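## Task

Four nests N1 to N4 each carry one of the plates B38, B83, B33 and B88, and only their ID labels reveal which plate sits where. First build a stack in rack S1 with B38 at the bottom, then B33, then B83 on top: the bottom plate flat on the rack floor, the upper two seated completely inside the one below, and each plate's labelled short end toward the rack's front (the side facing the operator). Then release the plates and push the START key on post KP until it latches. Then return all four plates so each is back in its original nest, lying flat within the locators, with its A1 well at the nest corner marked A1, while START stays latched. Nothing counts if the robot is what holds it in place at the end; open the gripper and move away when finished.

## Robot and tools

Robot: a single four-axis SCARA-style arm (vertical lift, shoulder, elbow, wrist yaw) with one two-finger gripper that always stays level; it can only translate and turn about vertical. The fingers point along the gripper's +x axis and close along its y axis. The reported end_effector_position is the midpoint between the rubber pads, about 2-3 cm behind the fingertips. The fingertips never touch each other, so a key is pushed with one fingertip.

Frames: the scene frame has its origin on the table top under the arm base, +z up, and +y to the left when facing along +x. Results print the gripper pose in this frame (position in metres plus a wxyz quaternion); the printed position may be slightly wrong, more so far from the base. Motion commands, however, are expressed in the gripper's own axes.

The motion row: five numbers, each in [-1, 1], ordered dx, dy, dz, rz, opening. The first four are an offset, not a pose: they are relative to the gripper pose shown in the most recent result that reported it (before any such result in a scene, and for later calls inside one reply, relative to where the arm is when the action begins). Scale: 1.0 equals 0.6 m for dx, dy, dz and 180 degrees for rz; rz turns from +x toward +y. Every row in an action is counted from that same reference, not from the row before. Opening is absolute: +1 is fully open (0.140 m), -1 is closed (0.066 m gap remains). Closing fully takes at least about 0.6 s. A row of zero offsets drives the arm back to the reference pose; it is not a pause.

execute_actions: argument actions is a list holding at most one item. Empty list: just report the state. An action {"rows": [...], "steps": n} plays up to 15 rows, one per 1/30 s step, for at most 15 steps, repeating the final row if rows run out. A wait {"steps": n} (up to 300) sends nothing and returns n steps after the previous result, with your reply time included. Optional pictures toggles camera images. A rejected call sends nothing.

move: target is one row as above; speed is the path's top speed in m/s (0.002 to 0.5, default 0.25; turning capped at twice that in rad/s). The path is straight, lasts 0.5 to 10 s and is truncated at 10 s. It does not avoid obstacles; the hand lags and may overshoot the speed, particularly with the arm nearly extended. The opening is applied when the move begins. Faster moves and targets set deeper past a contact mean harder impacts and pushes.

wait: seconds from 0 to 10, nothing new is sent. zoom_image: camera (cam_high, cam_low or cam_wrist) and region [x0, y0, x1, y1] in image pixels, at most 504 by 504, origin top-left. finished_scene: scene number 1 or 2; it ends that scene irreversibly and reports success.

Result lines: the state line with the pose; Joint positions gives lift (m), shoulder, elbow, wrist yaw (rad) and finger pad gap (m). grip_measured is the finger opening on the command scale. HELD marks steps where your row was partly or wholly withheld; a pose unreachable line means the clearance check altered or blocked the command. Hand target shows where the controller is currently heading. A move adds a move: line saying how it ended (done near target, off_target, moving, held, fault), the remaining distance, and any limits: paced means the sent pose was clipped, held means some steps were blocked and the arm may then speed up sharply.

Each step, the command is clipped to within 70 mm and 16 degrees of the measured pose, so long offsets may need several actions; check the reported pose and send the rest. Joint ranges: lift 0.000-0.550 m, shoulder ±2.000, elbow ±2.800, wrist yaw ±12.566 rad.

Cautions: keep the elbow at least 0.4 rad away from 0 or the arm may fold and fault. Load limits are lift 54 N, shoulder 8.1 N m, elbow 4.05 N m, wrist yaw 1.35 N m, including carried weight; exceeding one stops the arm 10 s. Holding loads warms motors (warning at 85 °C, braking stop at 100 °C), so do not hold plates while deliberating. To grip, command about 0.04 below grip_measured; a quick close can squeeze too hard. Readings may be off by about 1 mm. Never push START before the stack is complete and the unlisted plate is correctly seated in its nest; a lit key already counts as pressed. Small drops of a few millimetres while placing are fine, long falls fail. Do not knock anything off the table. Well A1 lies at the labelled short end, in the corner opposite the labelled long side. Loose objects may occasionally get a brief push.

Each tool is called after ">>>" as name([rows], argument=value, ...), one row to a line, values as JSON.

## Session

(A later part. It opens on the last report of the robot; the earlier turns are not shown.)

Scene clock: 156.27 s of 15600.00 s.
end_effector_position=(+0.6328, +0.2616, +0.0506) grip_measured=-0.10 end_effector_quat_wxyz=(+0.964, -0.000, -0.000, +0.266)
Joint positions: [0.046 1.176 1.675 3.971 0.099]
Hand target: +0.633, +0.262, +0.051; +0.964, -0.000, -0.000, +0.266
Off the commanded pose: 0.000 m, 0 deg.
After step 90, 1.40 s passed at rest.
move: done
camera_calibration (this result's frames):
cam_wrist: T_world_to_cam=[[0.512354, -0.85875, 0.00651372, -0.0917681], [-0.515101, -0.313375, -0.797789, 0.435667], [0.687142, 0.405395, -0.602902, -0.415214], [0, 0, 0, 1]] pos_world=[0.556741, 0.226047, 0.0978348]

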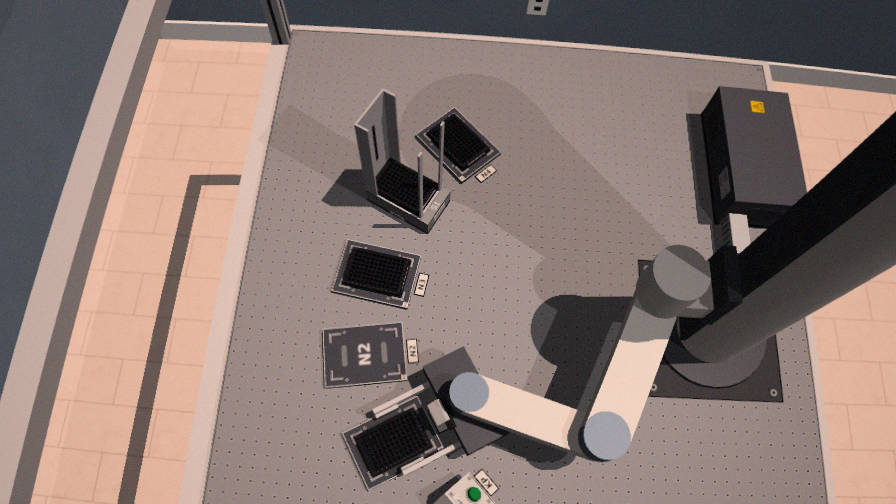

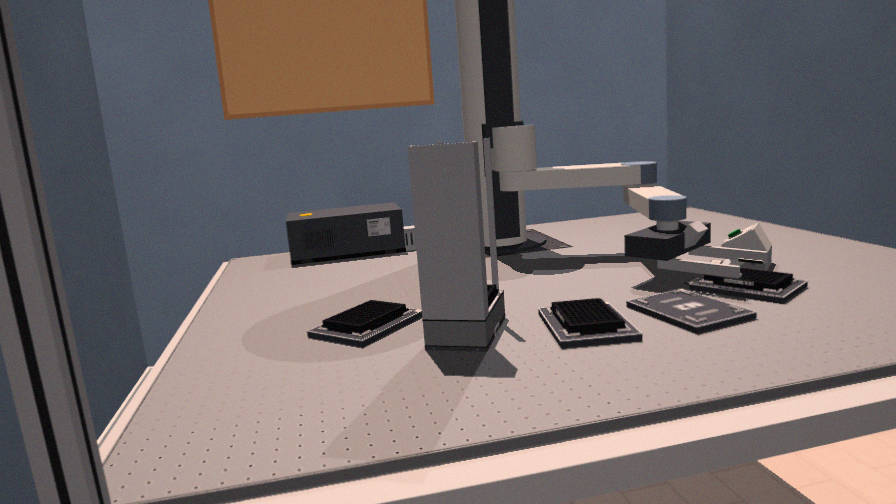

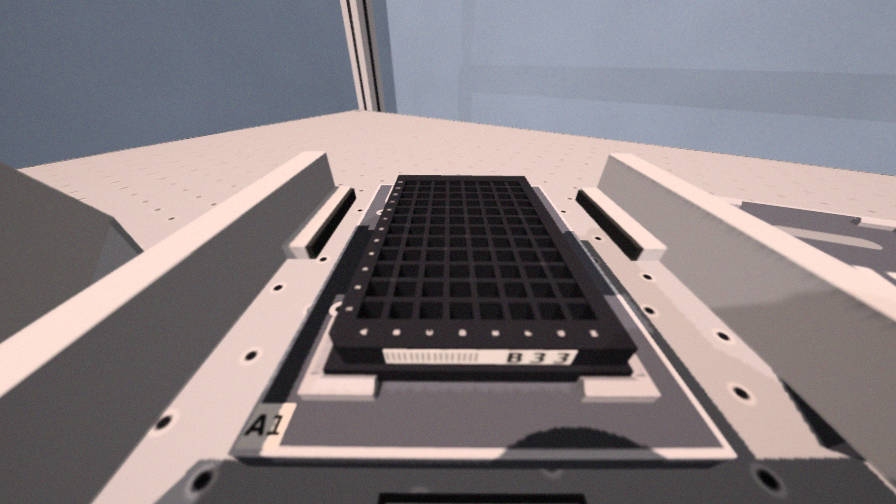

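>>> move(target=[0.005, 0, -0.036, 0, -0.2], speed=0.05)

>>> move(target=[0, 0, 0, 0, -0.6])

Scene clock: 162.60 s of 15600.00 s.
end_effector_position=(+0.6353, +0.2633, +0.0290) grip_measured=-0.20 end_effector_quat_wxyz=(+0.964, -0.000, -0.000, +0.266)
Joint positions: [0.024 1.169 1.693 3.961 0.096]
Hand target: +0.635, +0.263, +0.029; +0.964, -0.000, -0.000, +0.266
Off the commanded pose: 0.000 m, 0 deg.
After step 90, 2.60 s passed at rest.
move: done
camera_calibration (this result's frames):
cam_wrist: T_world_to_cam=[[0.512613, -0.858595, 0.00651372, -0.0917349], [-0.515007, -0.31353, -0.797789, 0.420162], [0.68702, 0.405602, -0.602902, -0.430634], [0, 0, 0, 1]] pos_world=[0.559265, 0.227636, 0.076168]

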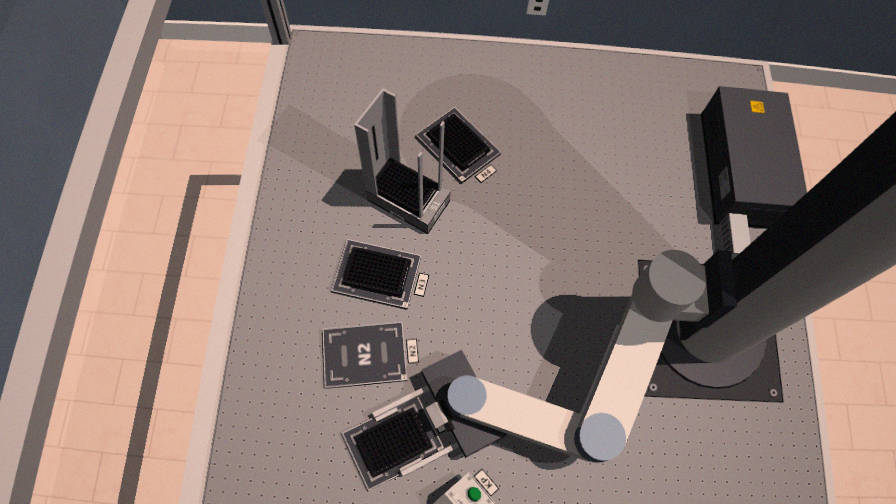

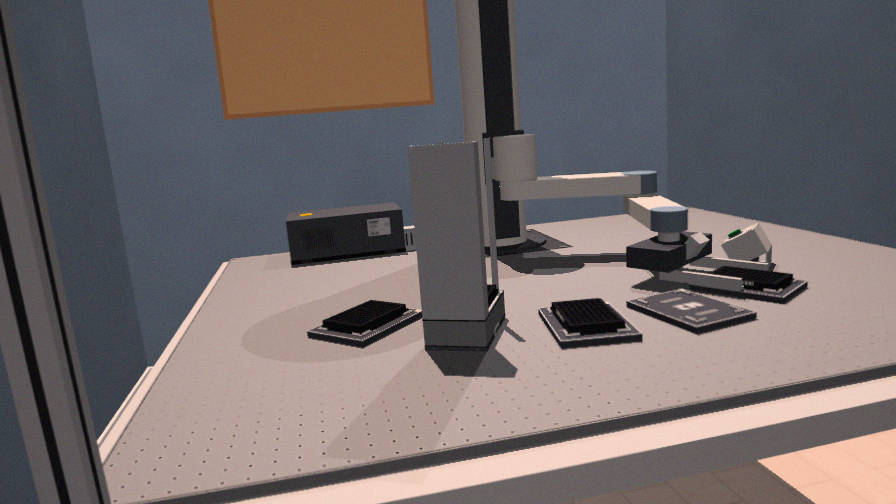

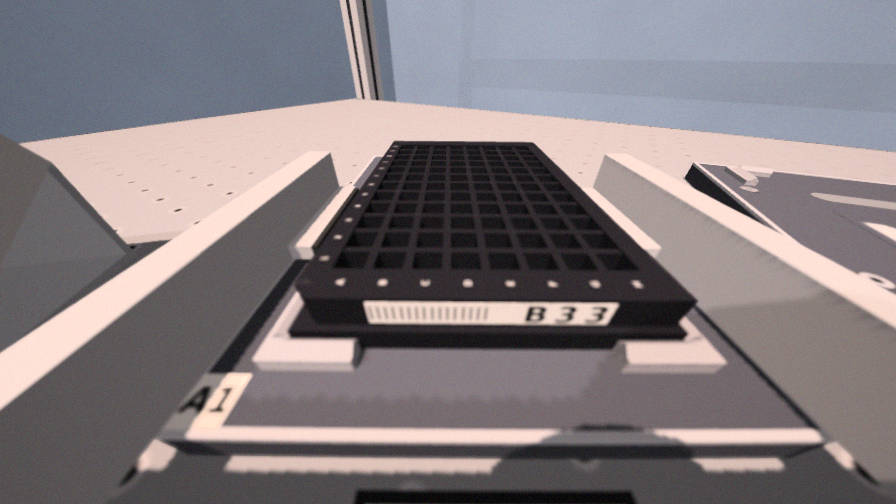

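Scene clock: 163.10 s of 15600.00 s.
end_effector_position=(+0.6354, +0.2630, +0.0290) grip_measured=-0.49 end_effector_quat_wxyz=(+0.964, -0.000, -0.000, +0.266)
Joint positions: [0.024 1.169 1.692 3.96  0.085]
Hand target: +0.635, +0.263, +0.029; +0.964, -0.000, -0.000, +0.266
Off the commanded pose: 0.000 m, 0 deg.
move: done
camera_calibration (this result's frames):
cam_wrist: T_world_to_cam=[[0.51166, -0.859163, 0.00651372, -0.0912779], [-0.515354, -0.312959, -0.797789, 0.420199], [0.687469, 0.40484, -0.602902, -0.430678], [0, 0, 0, 1]] pos_world=[0.559332, 0.227438, 0.0761681]

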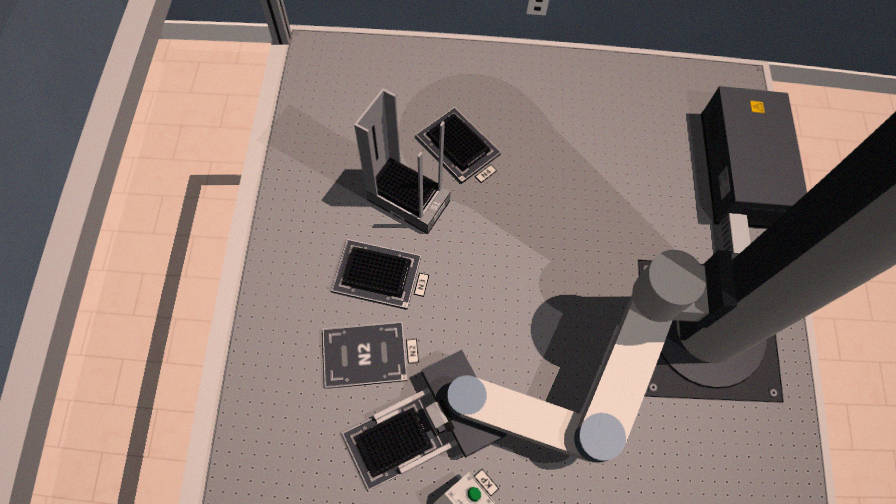

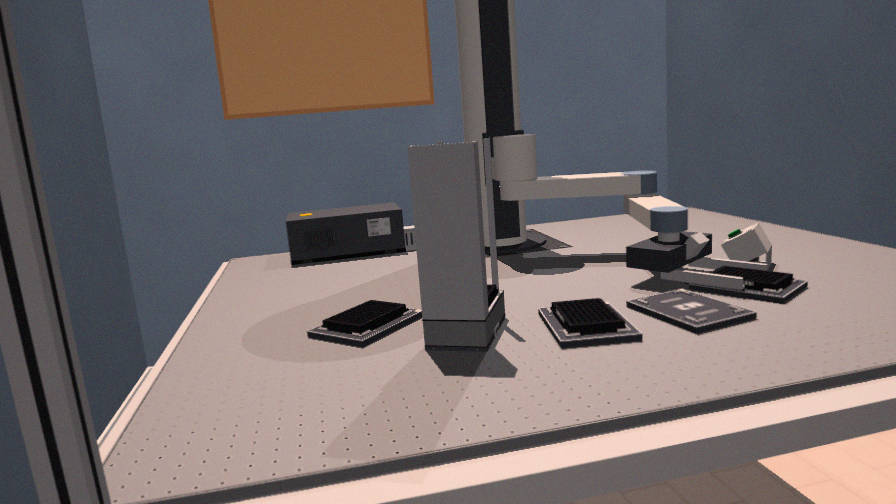

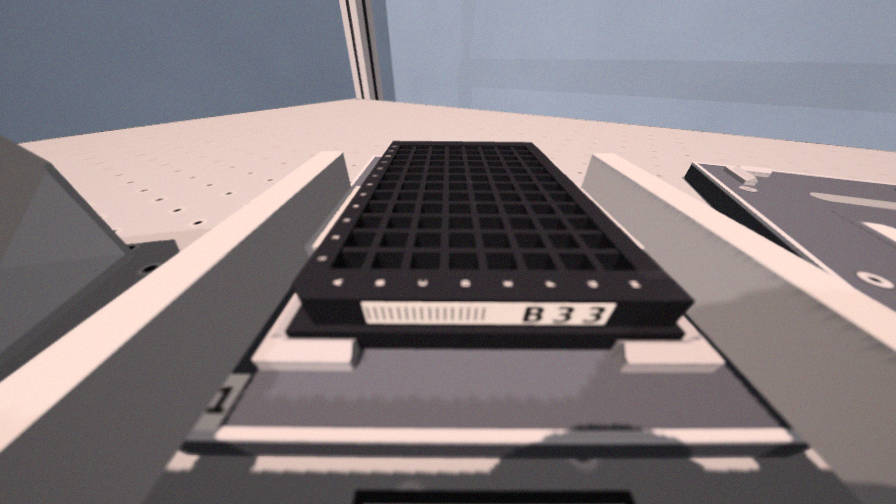

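>>> move(target=[0, 0, 0.51, 0, -0.6])

>>> move(target=[-0.4102, -0.7583, 0, -0.3239, -0.6], speed=0.3)

>>> move(target=[0, 0, -0.03, 0, -0.6], speed=0.03)

Scene clock: 172.10 s of 15600.00 s.
end_effector_position=(+0.6354, +0.2630, +0.3350) grip_measured=-0.49 end_effector_quat_wxyz=(+0.964, -0.000, -0.000, +0.266)
Joint positions: [0.33  1.169 1.692 3.96  0.085]
Hand target: +0.635, +0.263, +0.335; +0.964, -0.000, -0.000, +0.266
Off the commanded pose: 0.000 m, 0 deg.
After step 90, 4.37 s passed at rest.
move: done
camera_calibration (this result's frames):
cam_wrist: T_world_to_cam=[[0.511681, -0.859151, 0.00651372, -0.0932773], [-0.515346, -0.312972, -0.797789, 0.664367], [0.687459, 0.404857, -0.602902, -0.246159], [0, 0, 0, 1]] pos_world=[0.559331, 0.227448, 0.382222]

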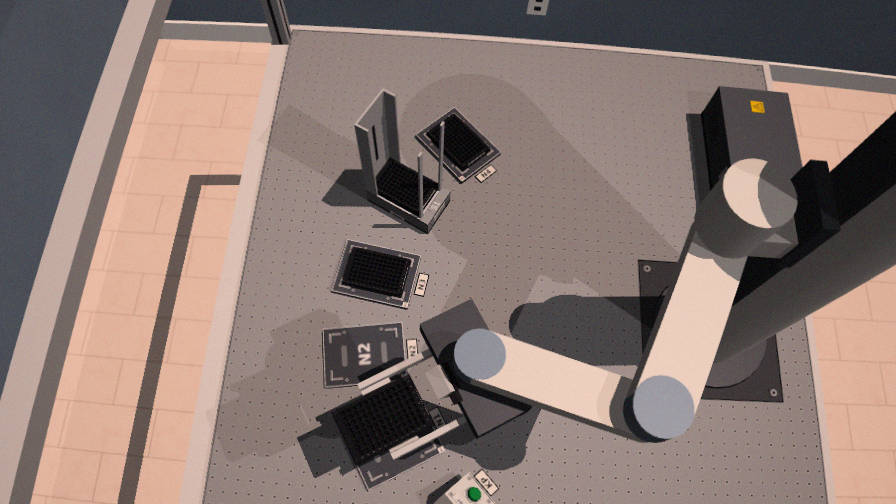

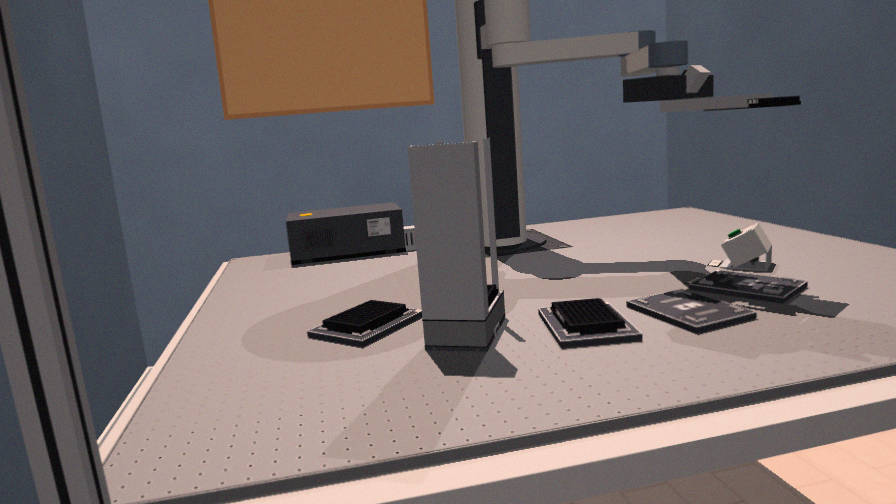

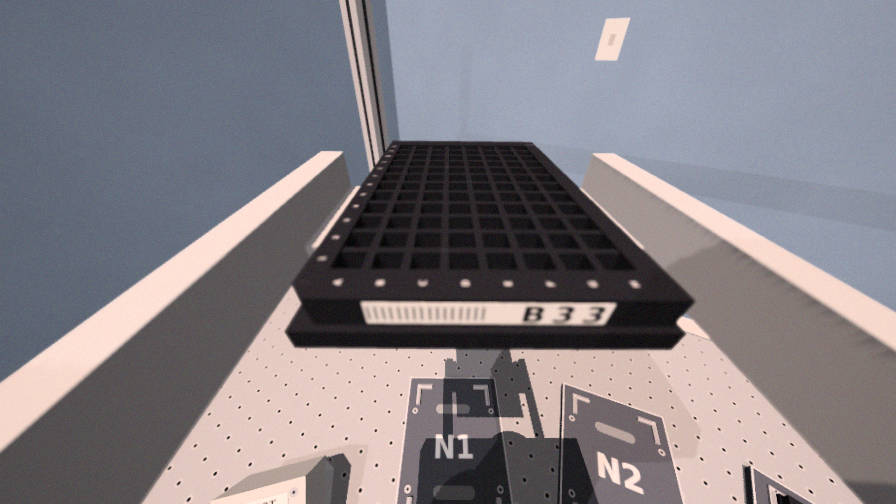

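Scene clock: 174.30 s of 15600.00 s.
end_effector_position=(+0.6574, -0.2539, +0.3350) grip_measured=-0.49 end_effector_quat_wxyz=(+0.971, -0.000, -0.000, -0.237)
Joint positions: [0.33  0.131 1.782 3.891 0.085]
Hand target: +0.657, -0.254, +0.335; +0.971, -0.000, -0.000, -0.237
Off the commanded pose: 0.000 m, 0 deg.
move: done
camera_calibration (this result's frames):
cam_wrist: T_world_to_cam=[[-0.462147, -0.88678, 0.00651372, 0.0845224], [-0.537066, 0.274033, -0.797789, 0.677239], [0.705678, -0.372194, -0.602902, -0.261277], [0, 0, 0, 1]] pos_world=[0.587161, -0.207878, 0.382218]

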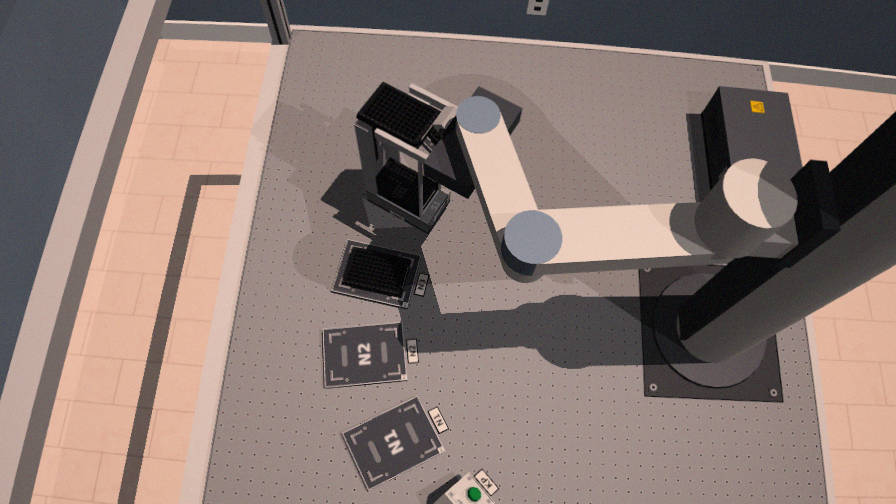

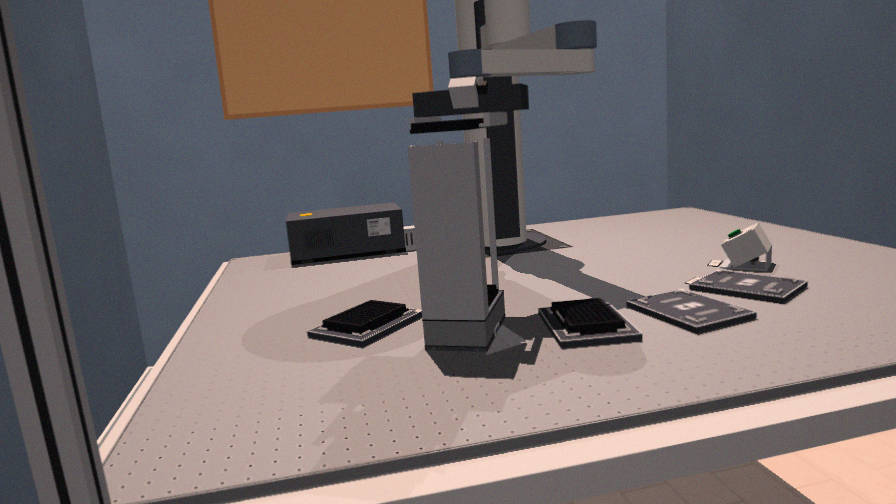

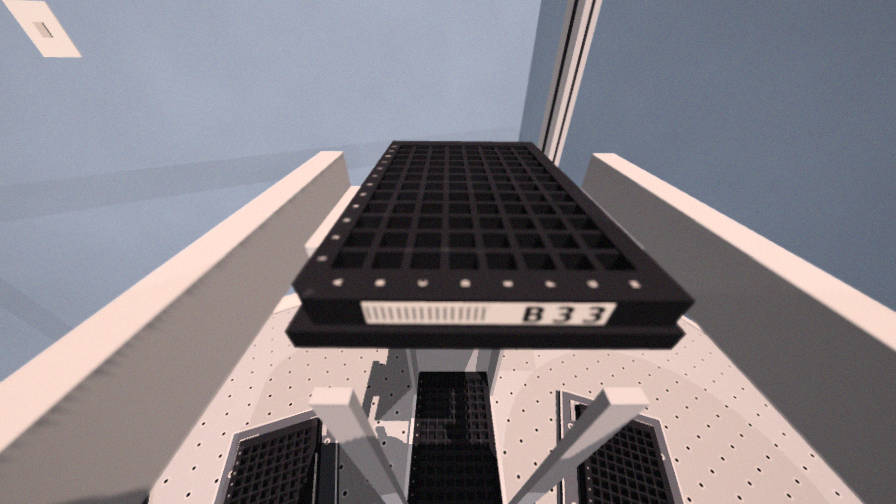

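Scene clock: 175.13 s of 15600.00 s.
end_effector_position=(+0.6573, -0.2539, +0.3170) grip_measured=-0.49 end_effector_quat_wxyz=(+0.971, -0.000, -0.000, -0.237)
Joint positions: [0.312 0.131 1.781 3.891 0.085]
Hand target: +0.657, -0.254, +0.317; +0.971, -0.000, -0.000, -0.237
Off the commanded pose: 0.000 m, 0 deg.
move: done
camera_calibration (this result's frames):
cam_wrist: T_world_to_cam=[[-0.461925, -0.886895, 0.00651372, 0.0844285], [-0.537134, 0.273898, -0.797789, 0.662804], [0.705771, -0.372017, -0.602902, -0.272132], [0, 0, 0, 1]] pos_world=[0.587077, -0.207899, 0.364159]

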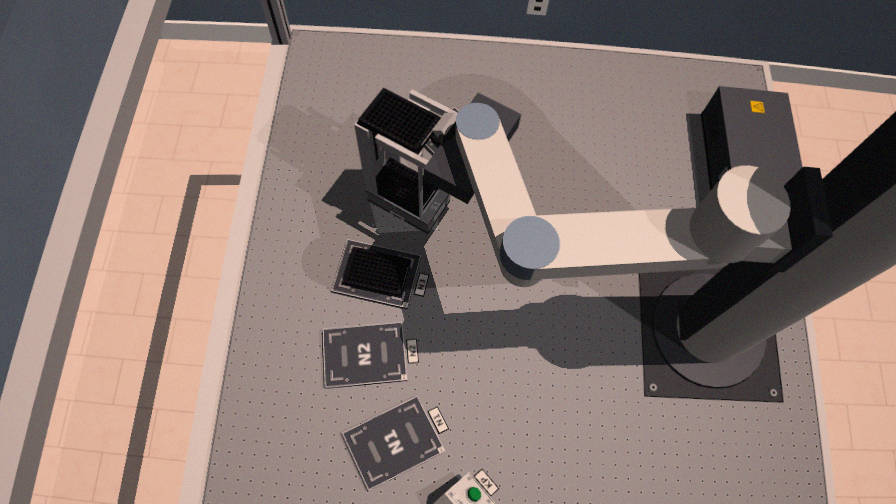

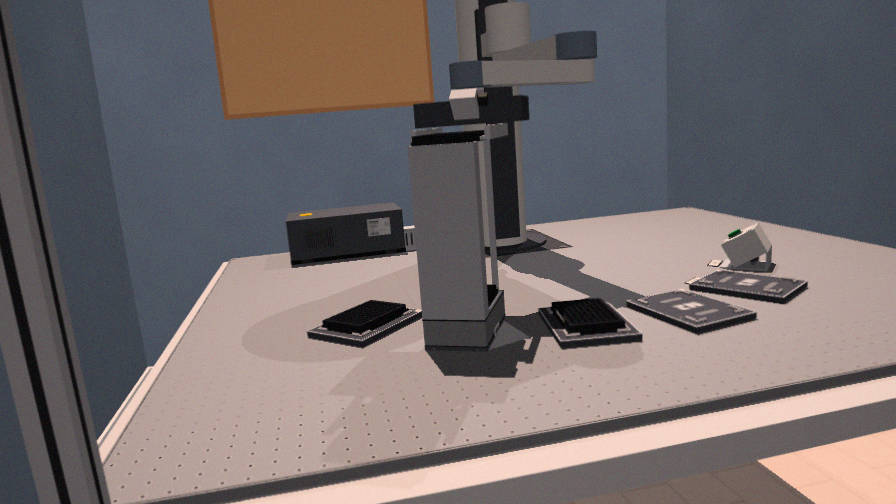

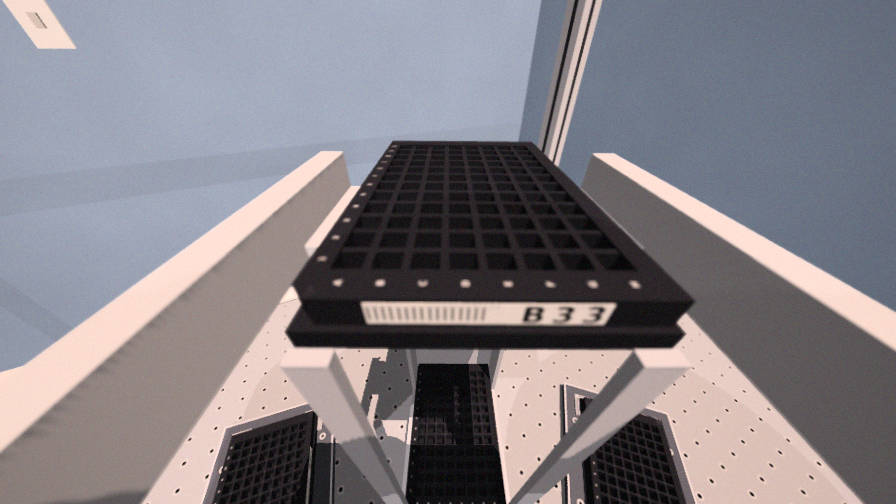

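>>> move(target=[0.001, 0.0008, -0.006, 0, -0.6], speed=0.01)

Scene clock: 178.80 s of 15600.00 s.
end_effector_position=(+0.6574, -0.2539, +0.3135) grip_measured=-0.49 end_effector_quat_wxyz=(+0.971, -0.000, -0.000, -0.237)
Joint positions: [0.308 0.131 1.782 3.891 0.085]
Hand target: +0.658, -0.254, +0.313; +0.971, -0.000, -0.000, -0.237
Off the commanded pose: 0.001 m, 0 deg.
move: done
camera_calibration (this result's frames):
cam_wrist: T_world_to_cam=[[-0.461931, -0.886892, 0.00651372, 0.0845461], [-0.537132, 0.273902, -0.797789, 0.660084], [0.705768, -0.372022, -0.602902, -0.274314], [0, 0, 0, 1]] pos_world=[0.587209, -0.207866, 0.360673]

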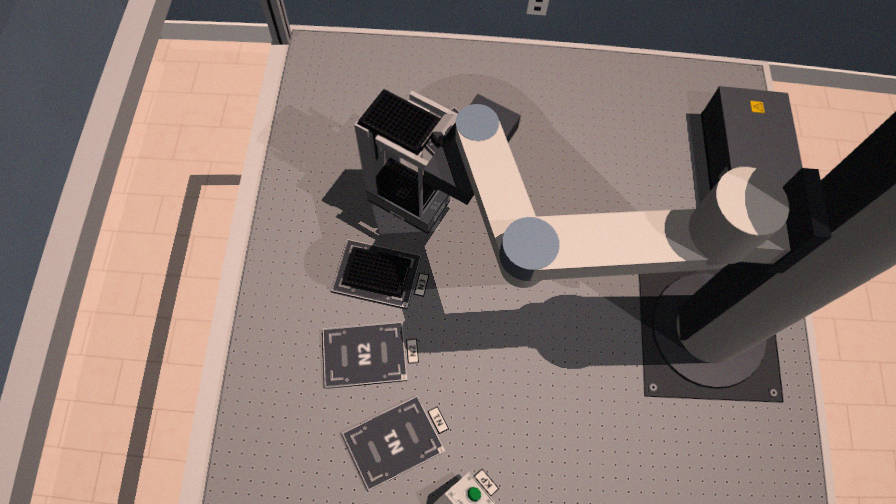

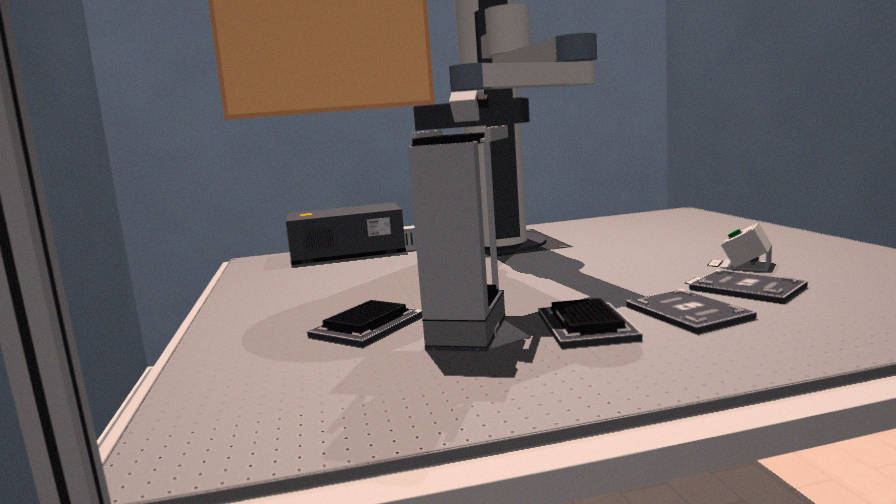

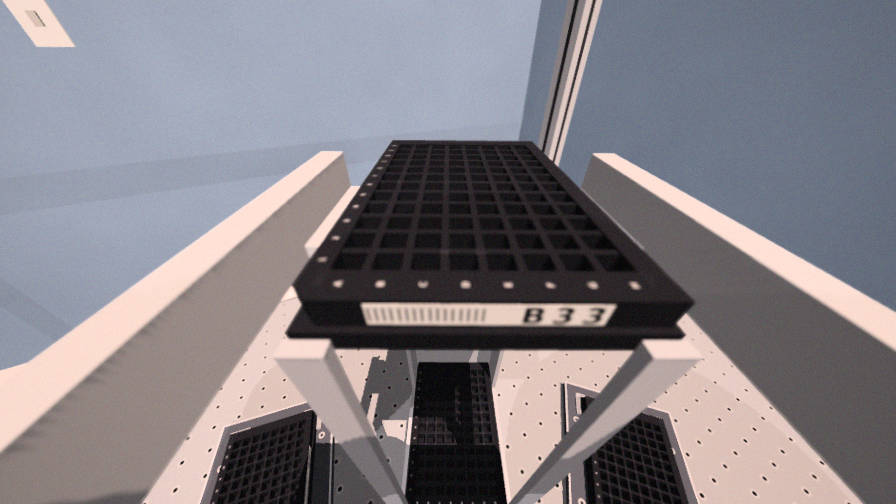

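>>> move(target=[-0.0005, 0, -0.03, 0, -0.6], speed=0.02)

>>> move(target=[0, 0, -0.352, 0, -0.6], speed=0.12)

Scene clock: 185.13 s of 15600.00 s.
end_effector_position=(+0.6572, -0.2538, +0.2954) grip_measured=-0.49 end_effector_quat_wxyz=(+0.971, -0.000, -0.000, -0.237)
Joint positions: [0.29  0.132 1.78  3.892 0.085]
Hand target: +0.657, -0.254, +0.295; +0.971, -0.000, -0.000, -0.237
Off the commanded pose: 0.000 m, 0 deg.
After step 90, 2.20 s passed at rest.
move: done
camera_calibration (this result's frames):
cam_wrist: T_world_to_cam=[[-0.462043, -0.886834, 0.00651372, 0.084696], [-0.537098, 0.27397, -0.797789, 0.64551], [0.705721, -0.372111, -0.602902, -0.284969], [0, 0, 0, 1]] pos_world=[0.586944, -0.207779, 0.342621]

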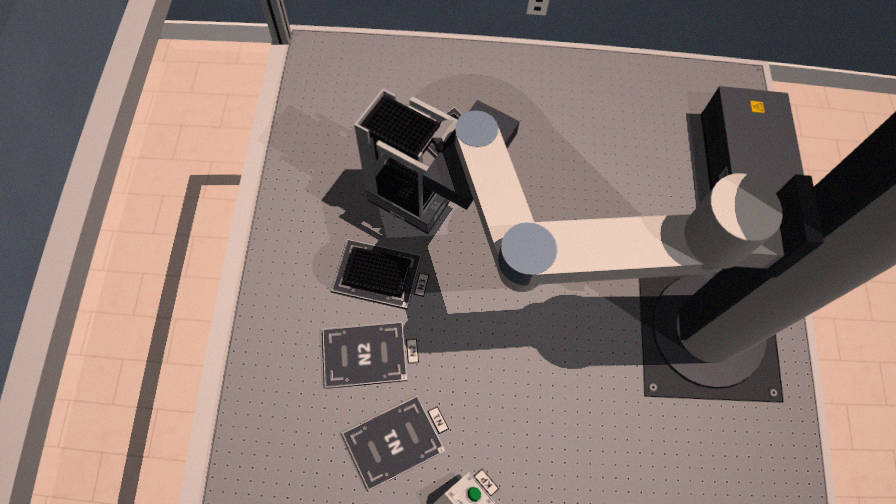

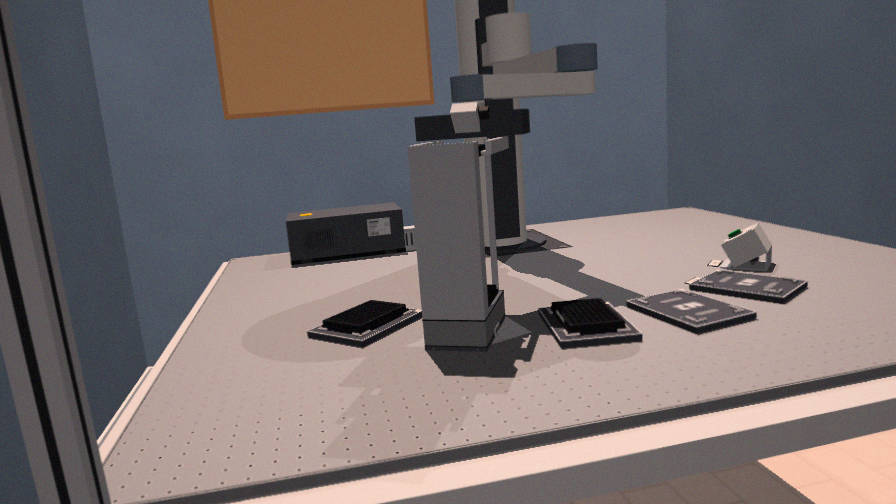

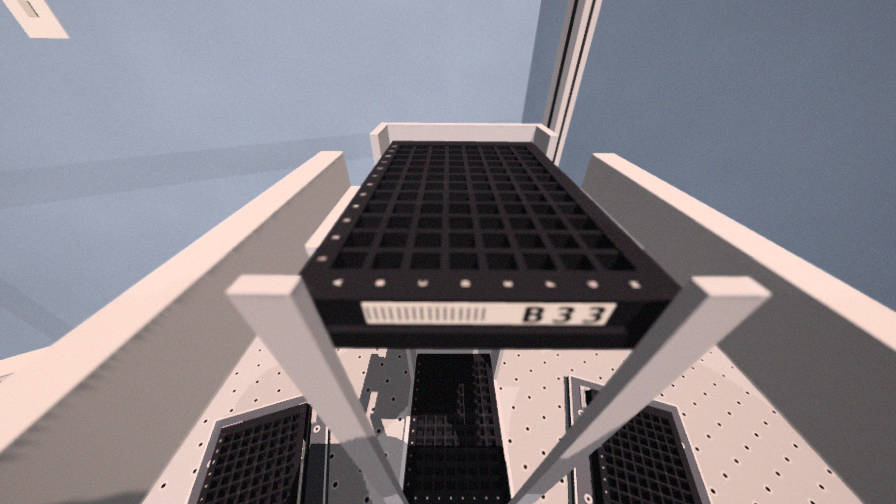

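Scene clock: 187.23 s of 15600.00 s.
end_effector_position=(+0.6572, -0.2538, +0.0841) grip_measured=-0.49 end_effector_quat_wxyz=(+0.971, -0.000, -0.000, -0.237)
Joint positions: [0.079 0.132 1.78  3.892 0.085]
Hand target: +0.657, -0.254, +0.084; +0.971, -0.000, -0.000, -0.237
Off the commanded pose: 0.000 m, 0 deg.
move: done
camera_calibration (this result's frames):
cam_wrist: T_world_to_cam=[[-0.462041, -0.886835, 0.00651372, 0.0860709], [-0.537098, 0.273969, -0.797789, 0.476955], [0.705722, -0.37211, -0.602902, -0.412352], [0, 0, 0, 1]] pos_world=[0.586946, -0.20778, 0.13134]

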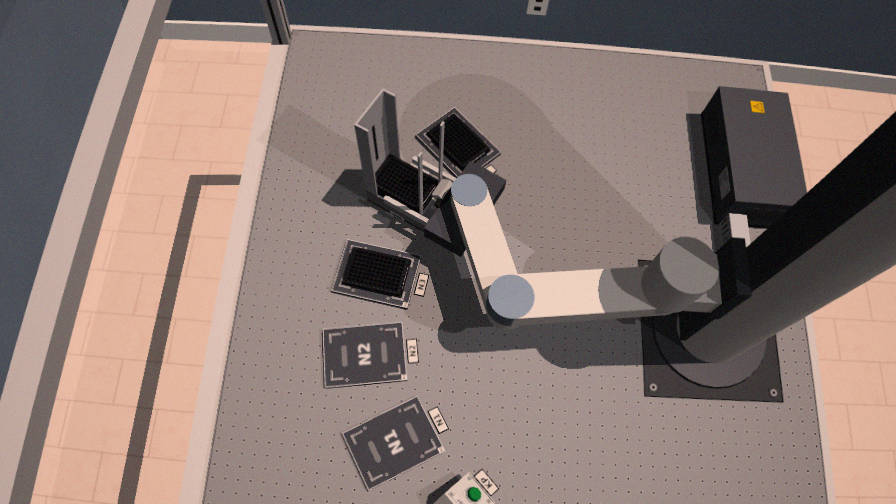

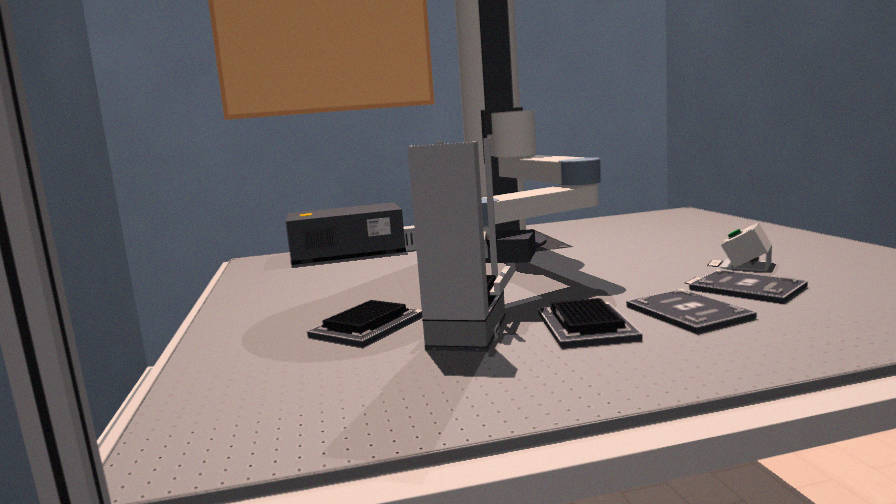

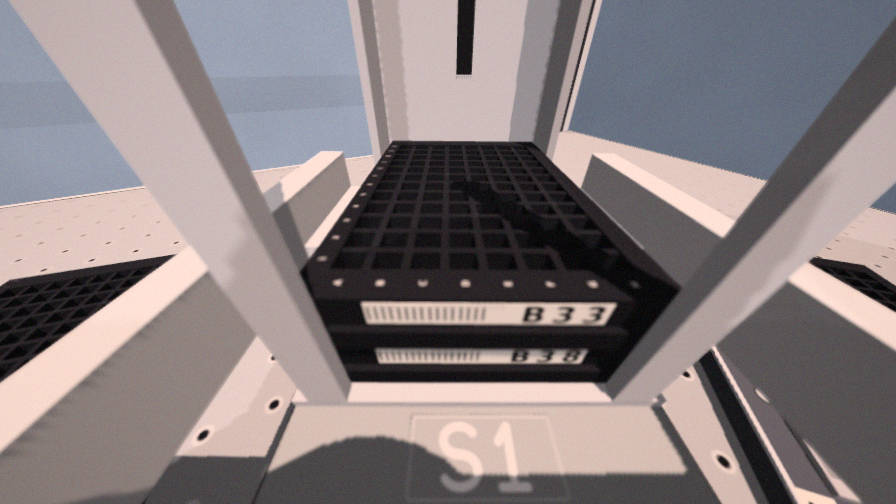

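Step down in 1.5 mm increments.

>>> move(target=[0, 0, -0.004, 0, -0.6], speed=0.008)

>>> execute_actions([
  {"rows":[[0,0,-0.002,0,-0.6]],"steps":12},
], pictures=false)

>>> execute_actions([
  {"rows":[[0,0,-0.002,0,-0.6]],"steps":12},
])

Scene clock: 191.53 s of 15600.00 s.
end_effector_position=(+0.6572, -0.2538, +0.0818) grip_measured=-0.49 end_effector_quat_wxyz=(+0.971, -0.000, -0.000, -0.237)
Joint positions: [0.077 0.132 1.78  3.892 0.085]
Hand target: +0.657, -0.254, +0.082; +0.971, -0.000, -0.000, -0.237
Off the commanded pose: 0.000 m, 0 deg.
After step 90, 0.60 s passed at rest.
move: done
camera_calibration (this result's frames):
cam_wrist: T_world_to_cam=[[-0.46204, -0.886835, 0.00651372, 0.0860859], [-0.537098, 0.273968, -0.797789, 0.475062], [0.705723, -0.372109, -0.602902, -0.413783], [0, 0, 0, 1]] pos_world=[0.586946, -0.20778, 0.128967]

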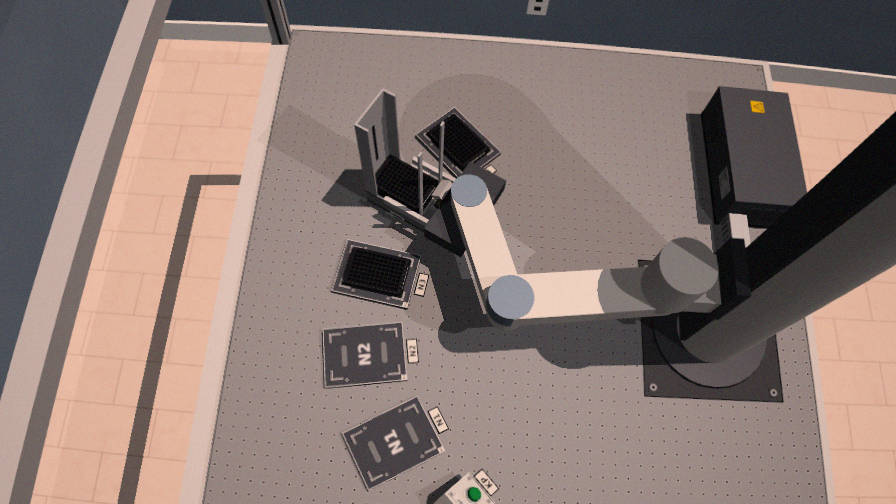

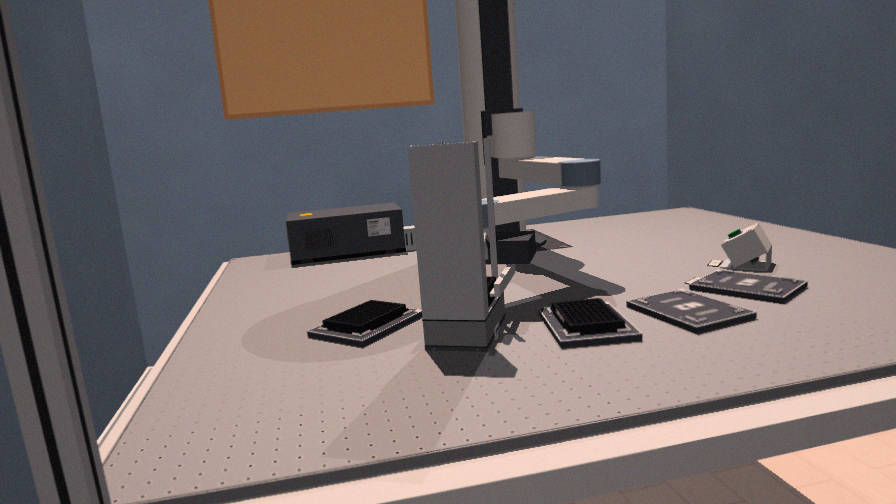

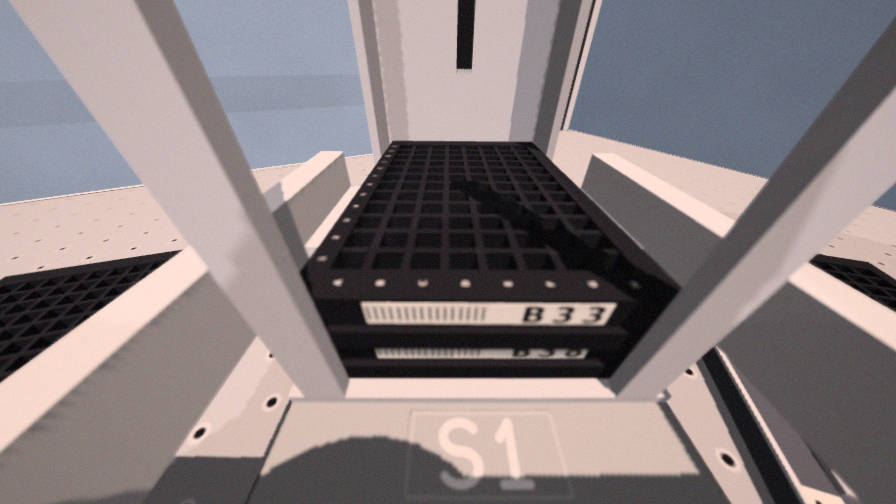

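Scene clock: 191.93 s of 15600.00 s.
end_effector_position=(+0.6572, -0.2538, +0.0810) grip_measured=-0.49 end_effector_quat_wxyz=(+0.971, -0.000, -0.000, -0.237)
Joint positions: [0.076 0.132 1.78  3.892 0.085]
Hand target: +0.657, -0.254, +0.081; +0.971, -0.000, -0.000, -0.237
Off the commanded pose: 0.000 m, 0 deg.
Steps of this call (steps 1 to 12: all 12 steps of this action). Readings (end_effector_position):
1: (+0.6572, -0.2538, +0.0818)
2: (+0.6572, -0.2538, +0.0810)
4: (+0.6572, -0.2538, +0.0810)
8: (+0.6572, -0.2538, +0.0810)
12: the state above

Scene clock: 192.33 s of 15600.00 s.
end_effector_position=(+0.6572, -0.2538, +0.0806) grip_measured=-0.48 end_effector_quat_wxyz=(+0.971, -0.000, -0.000, -0.237)
Joint positions: [0.076 0.132 1.78  3.892 0.085]
Hand target: +0.657, -0.254, +0.080; +0.971, -0.000, -0.000, -0.237
Off the commanded pose: 0.001 m, 0 deg.
Steps of this call (steps 1 to 12: all 12 steps of this action). Readings (end_effector_position):
1: (+0.6572, -0.2538, +0.0810)
2: (+0.6572, -0.2538, +0.0807)
4: (+0.6572, -0.2538, +0.0806)
8: (+0.6572, -0.2538, +0.0806)
12: the state above
camera_calibration (this result's frames):
cam_wrist: T_world_to_cam=[[-0.461997, -0.886857, 0.00651372, 0.0860593], [-0.537112, 0.273942, -0.797789, 0.474105], [0.70574, -0.372075, -0.602902, -0.414487], [0, 0, 0, 1]] pos_world=[0.586927, -0.207775, 0.12778]

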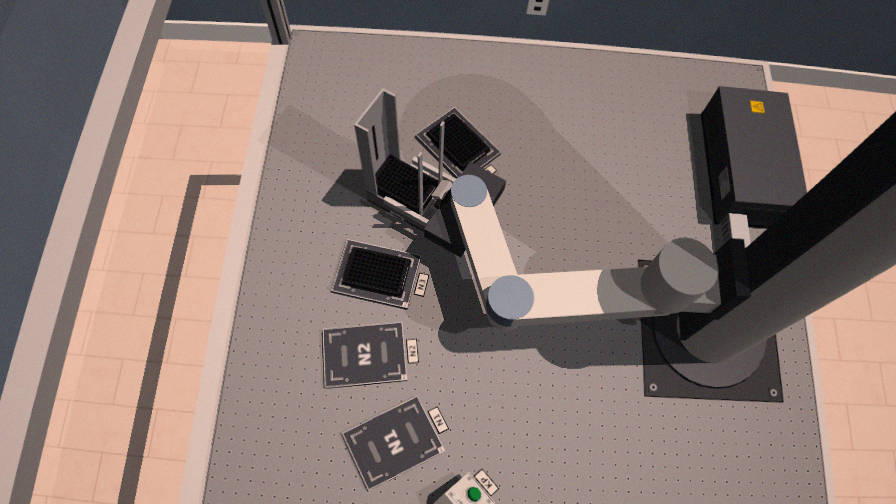

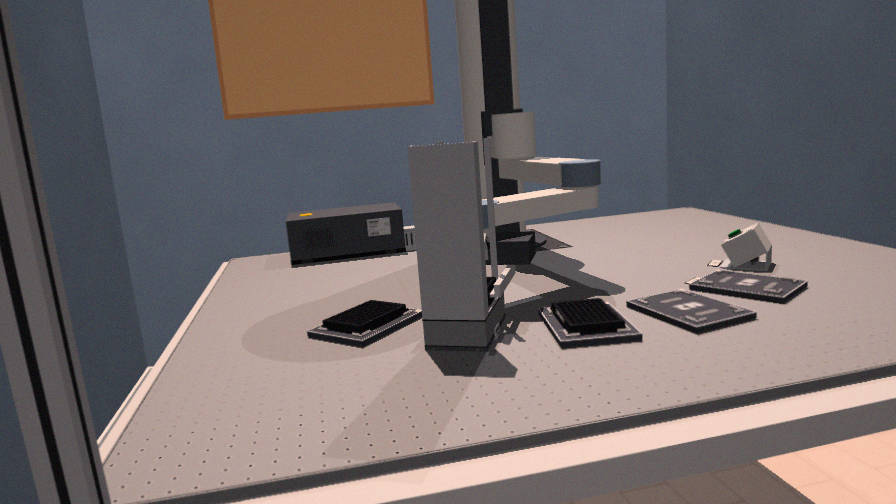

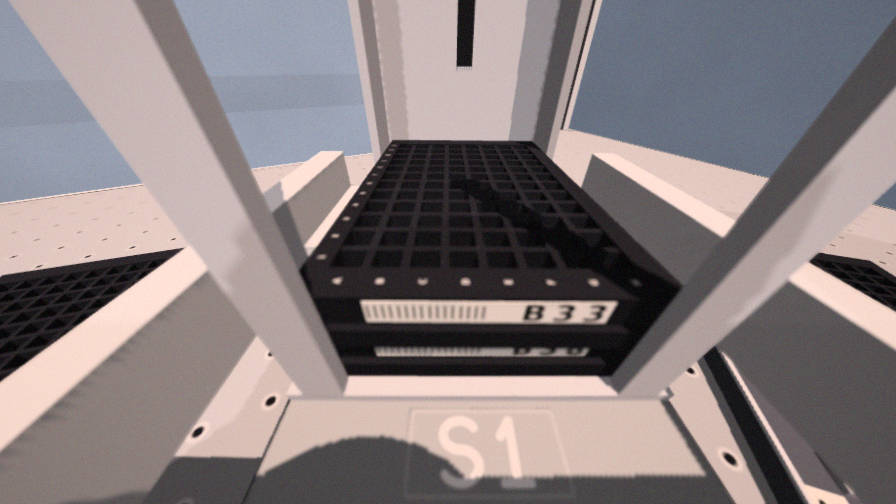

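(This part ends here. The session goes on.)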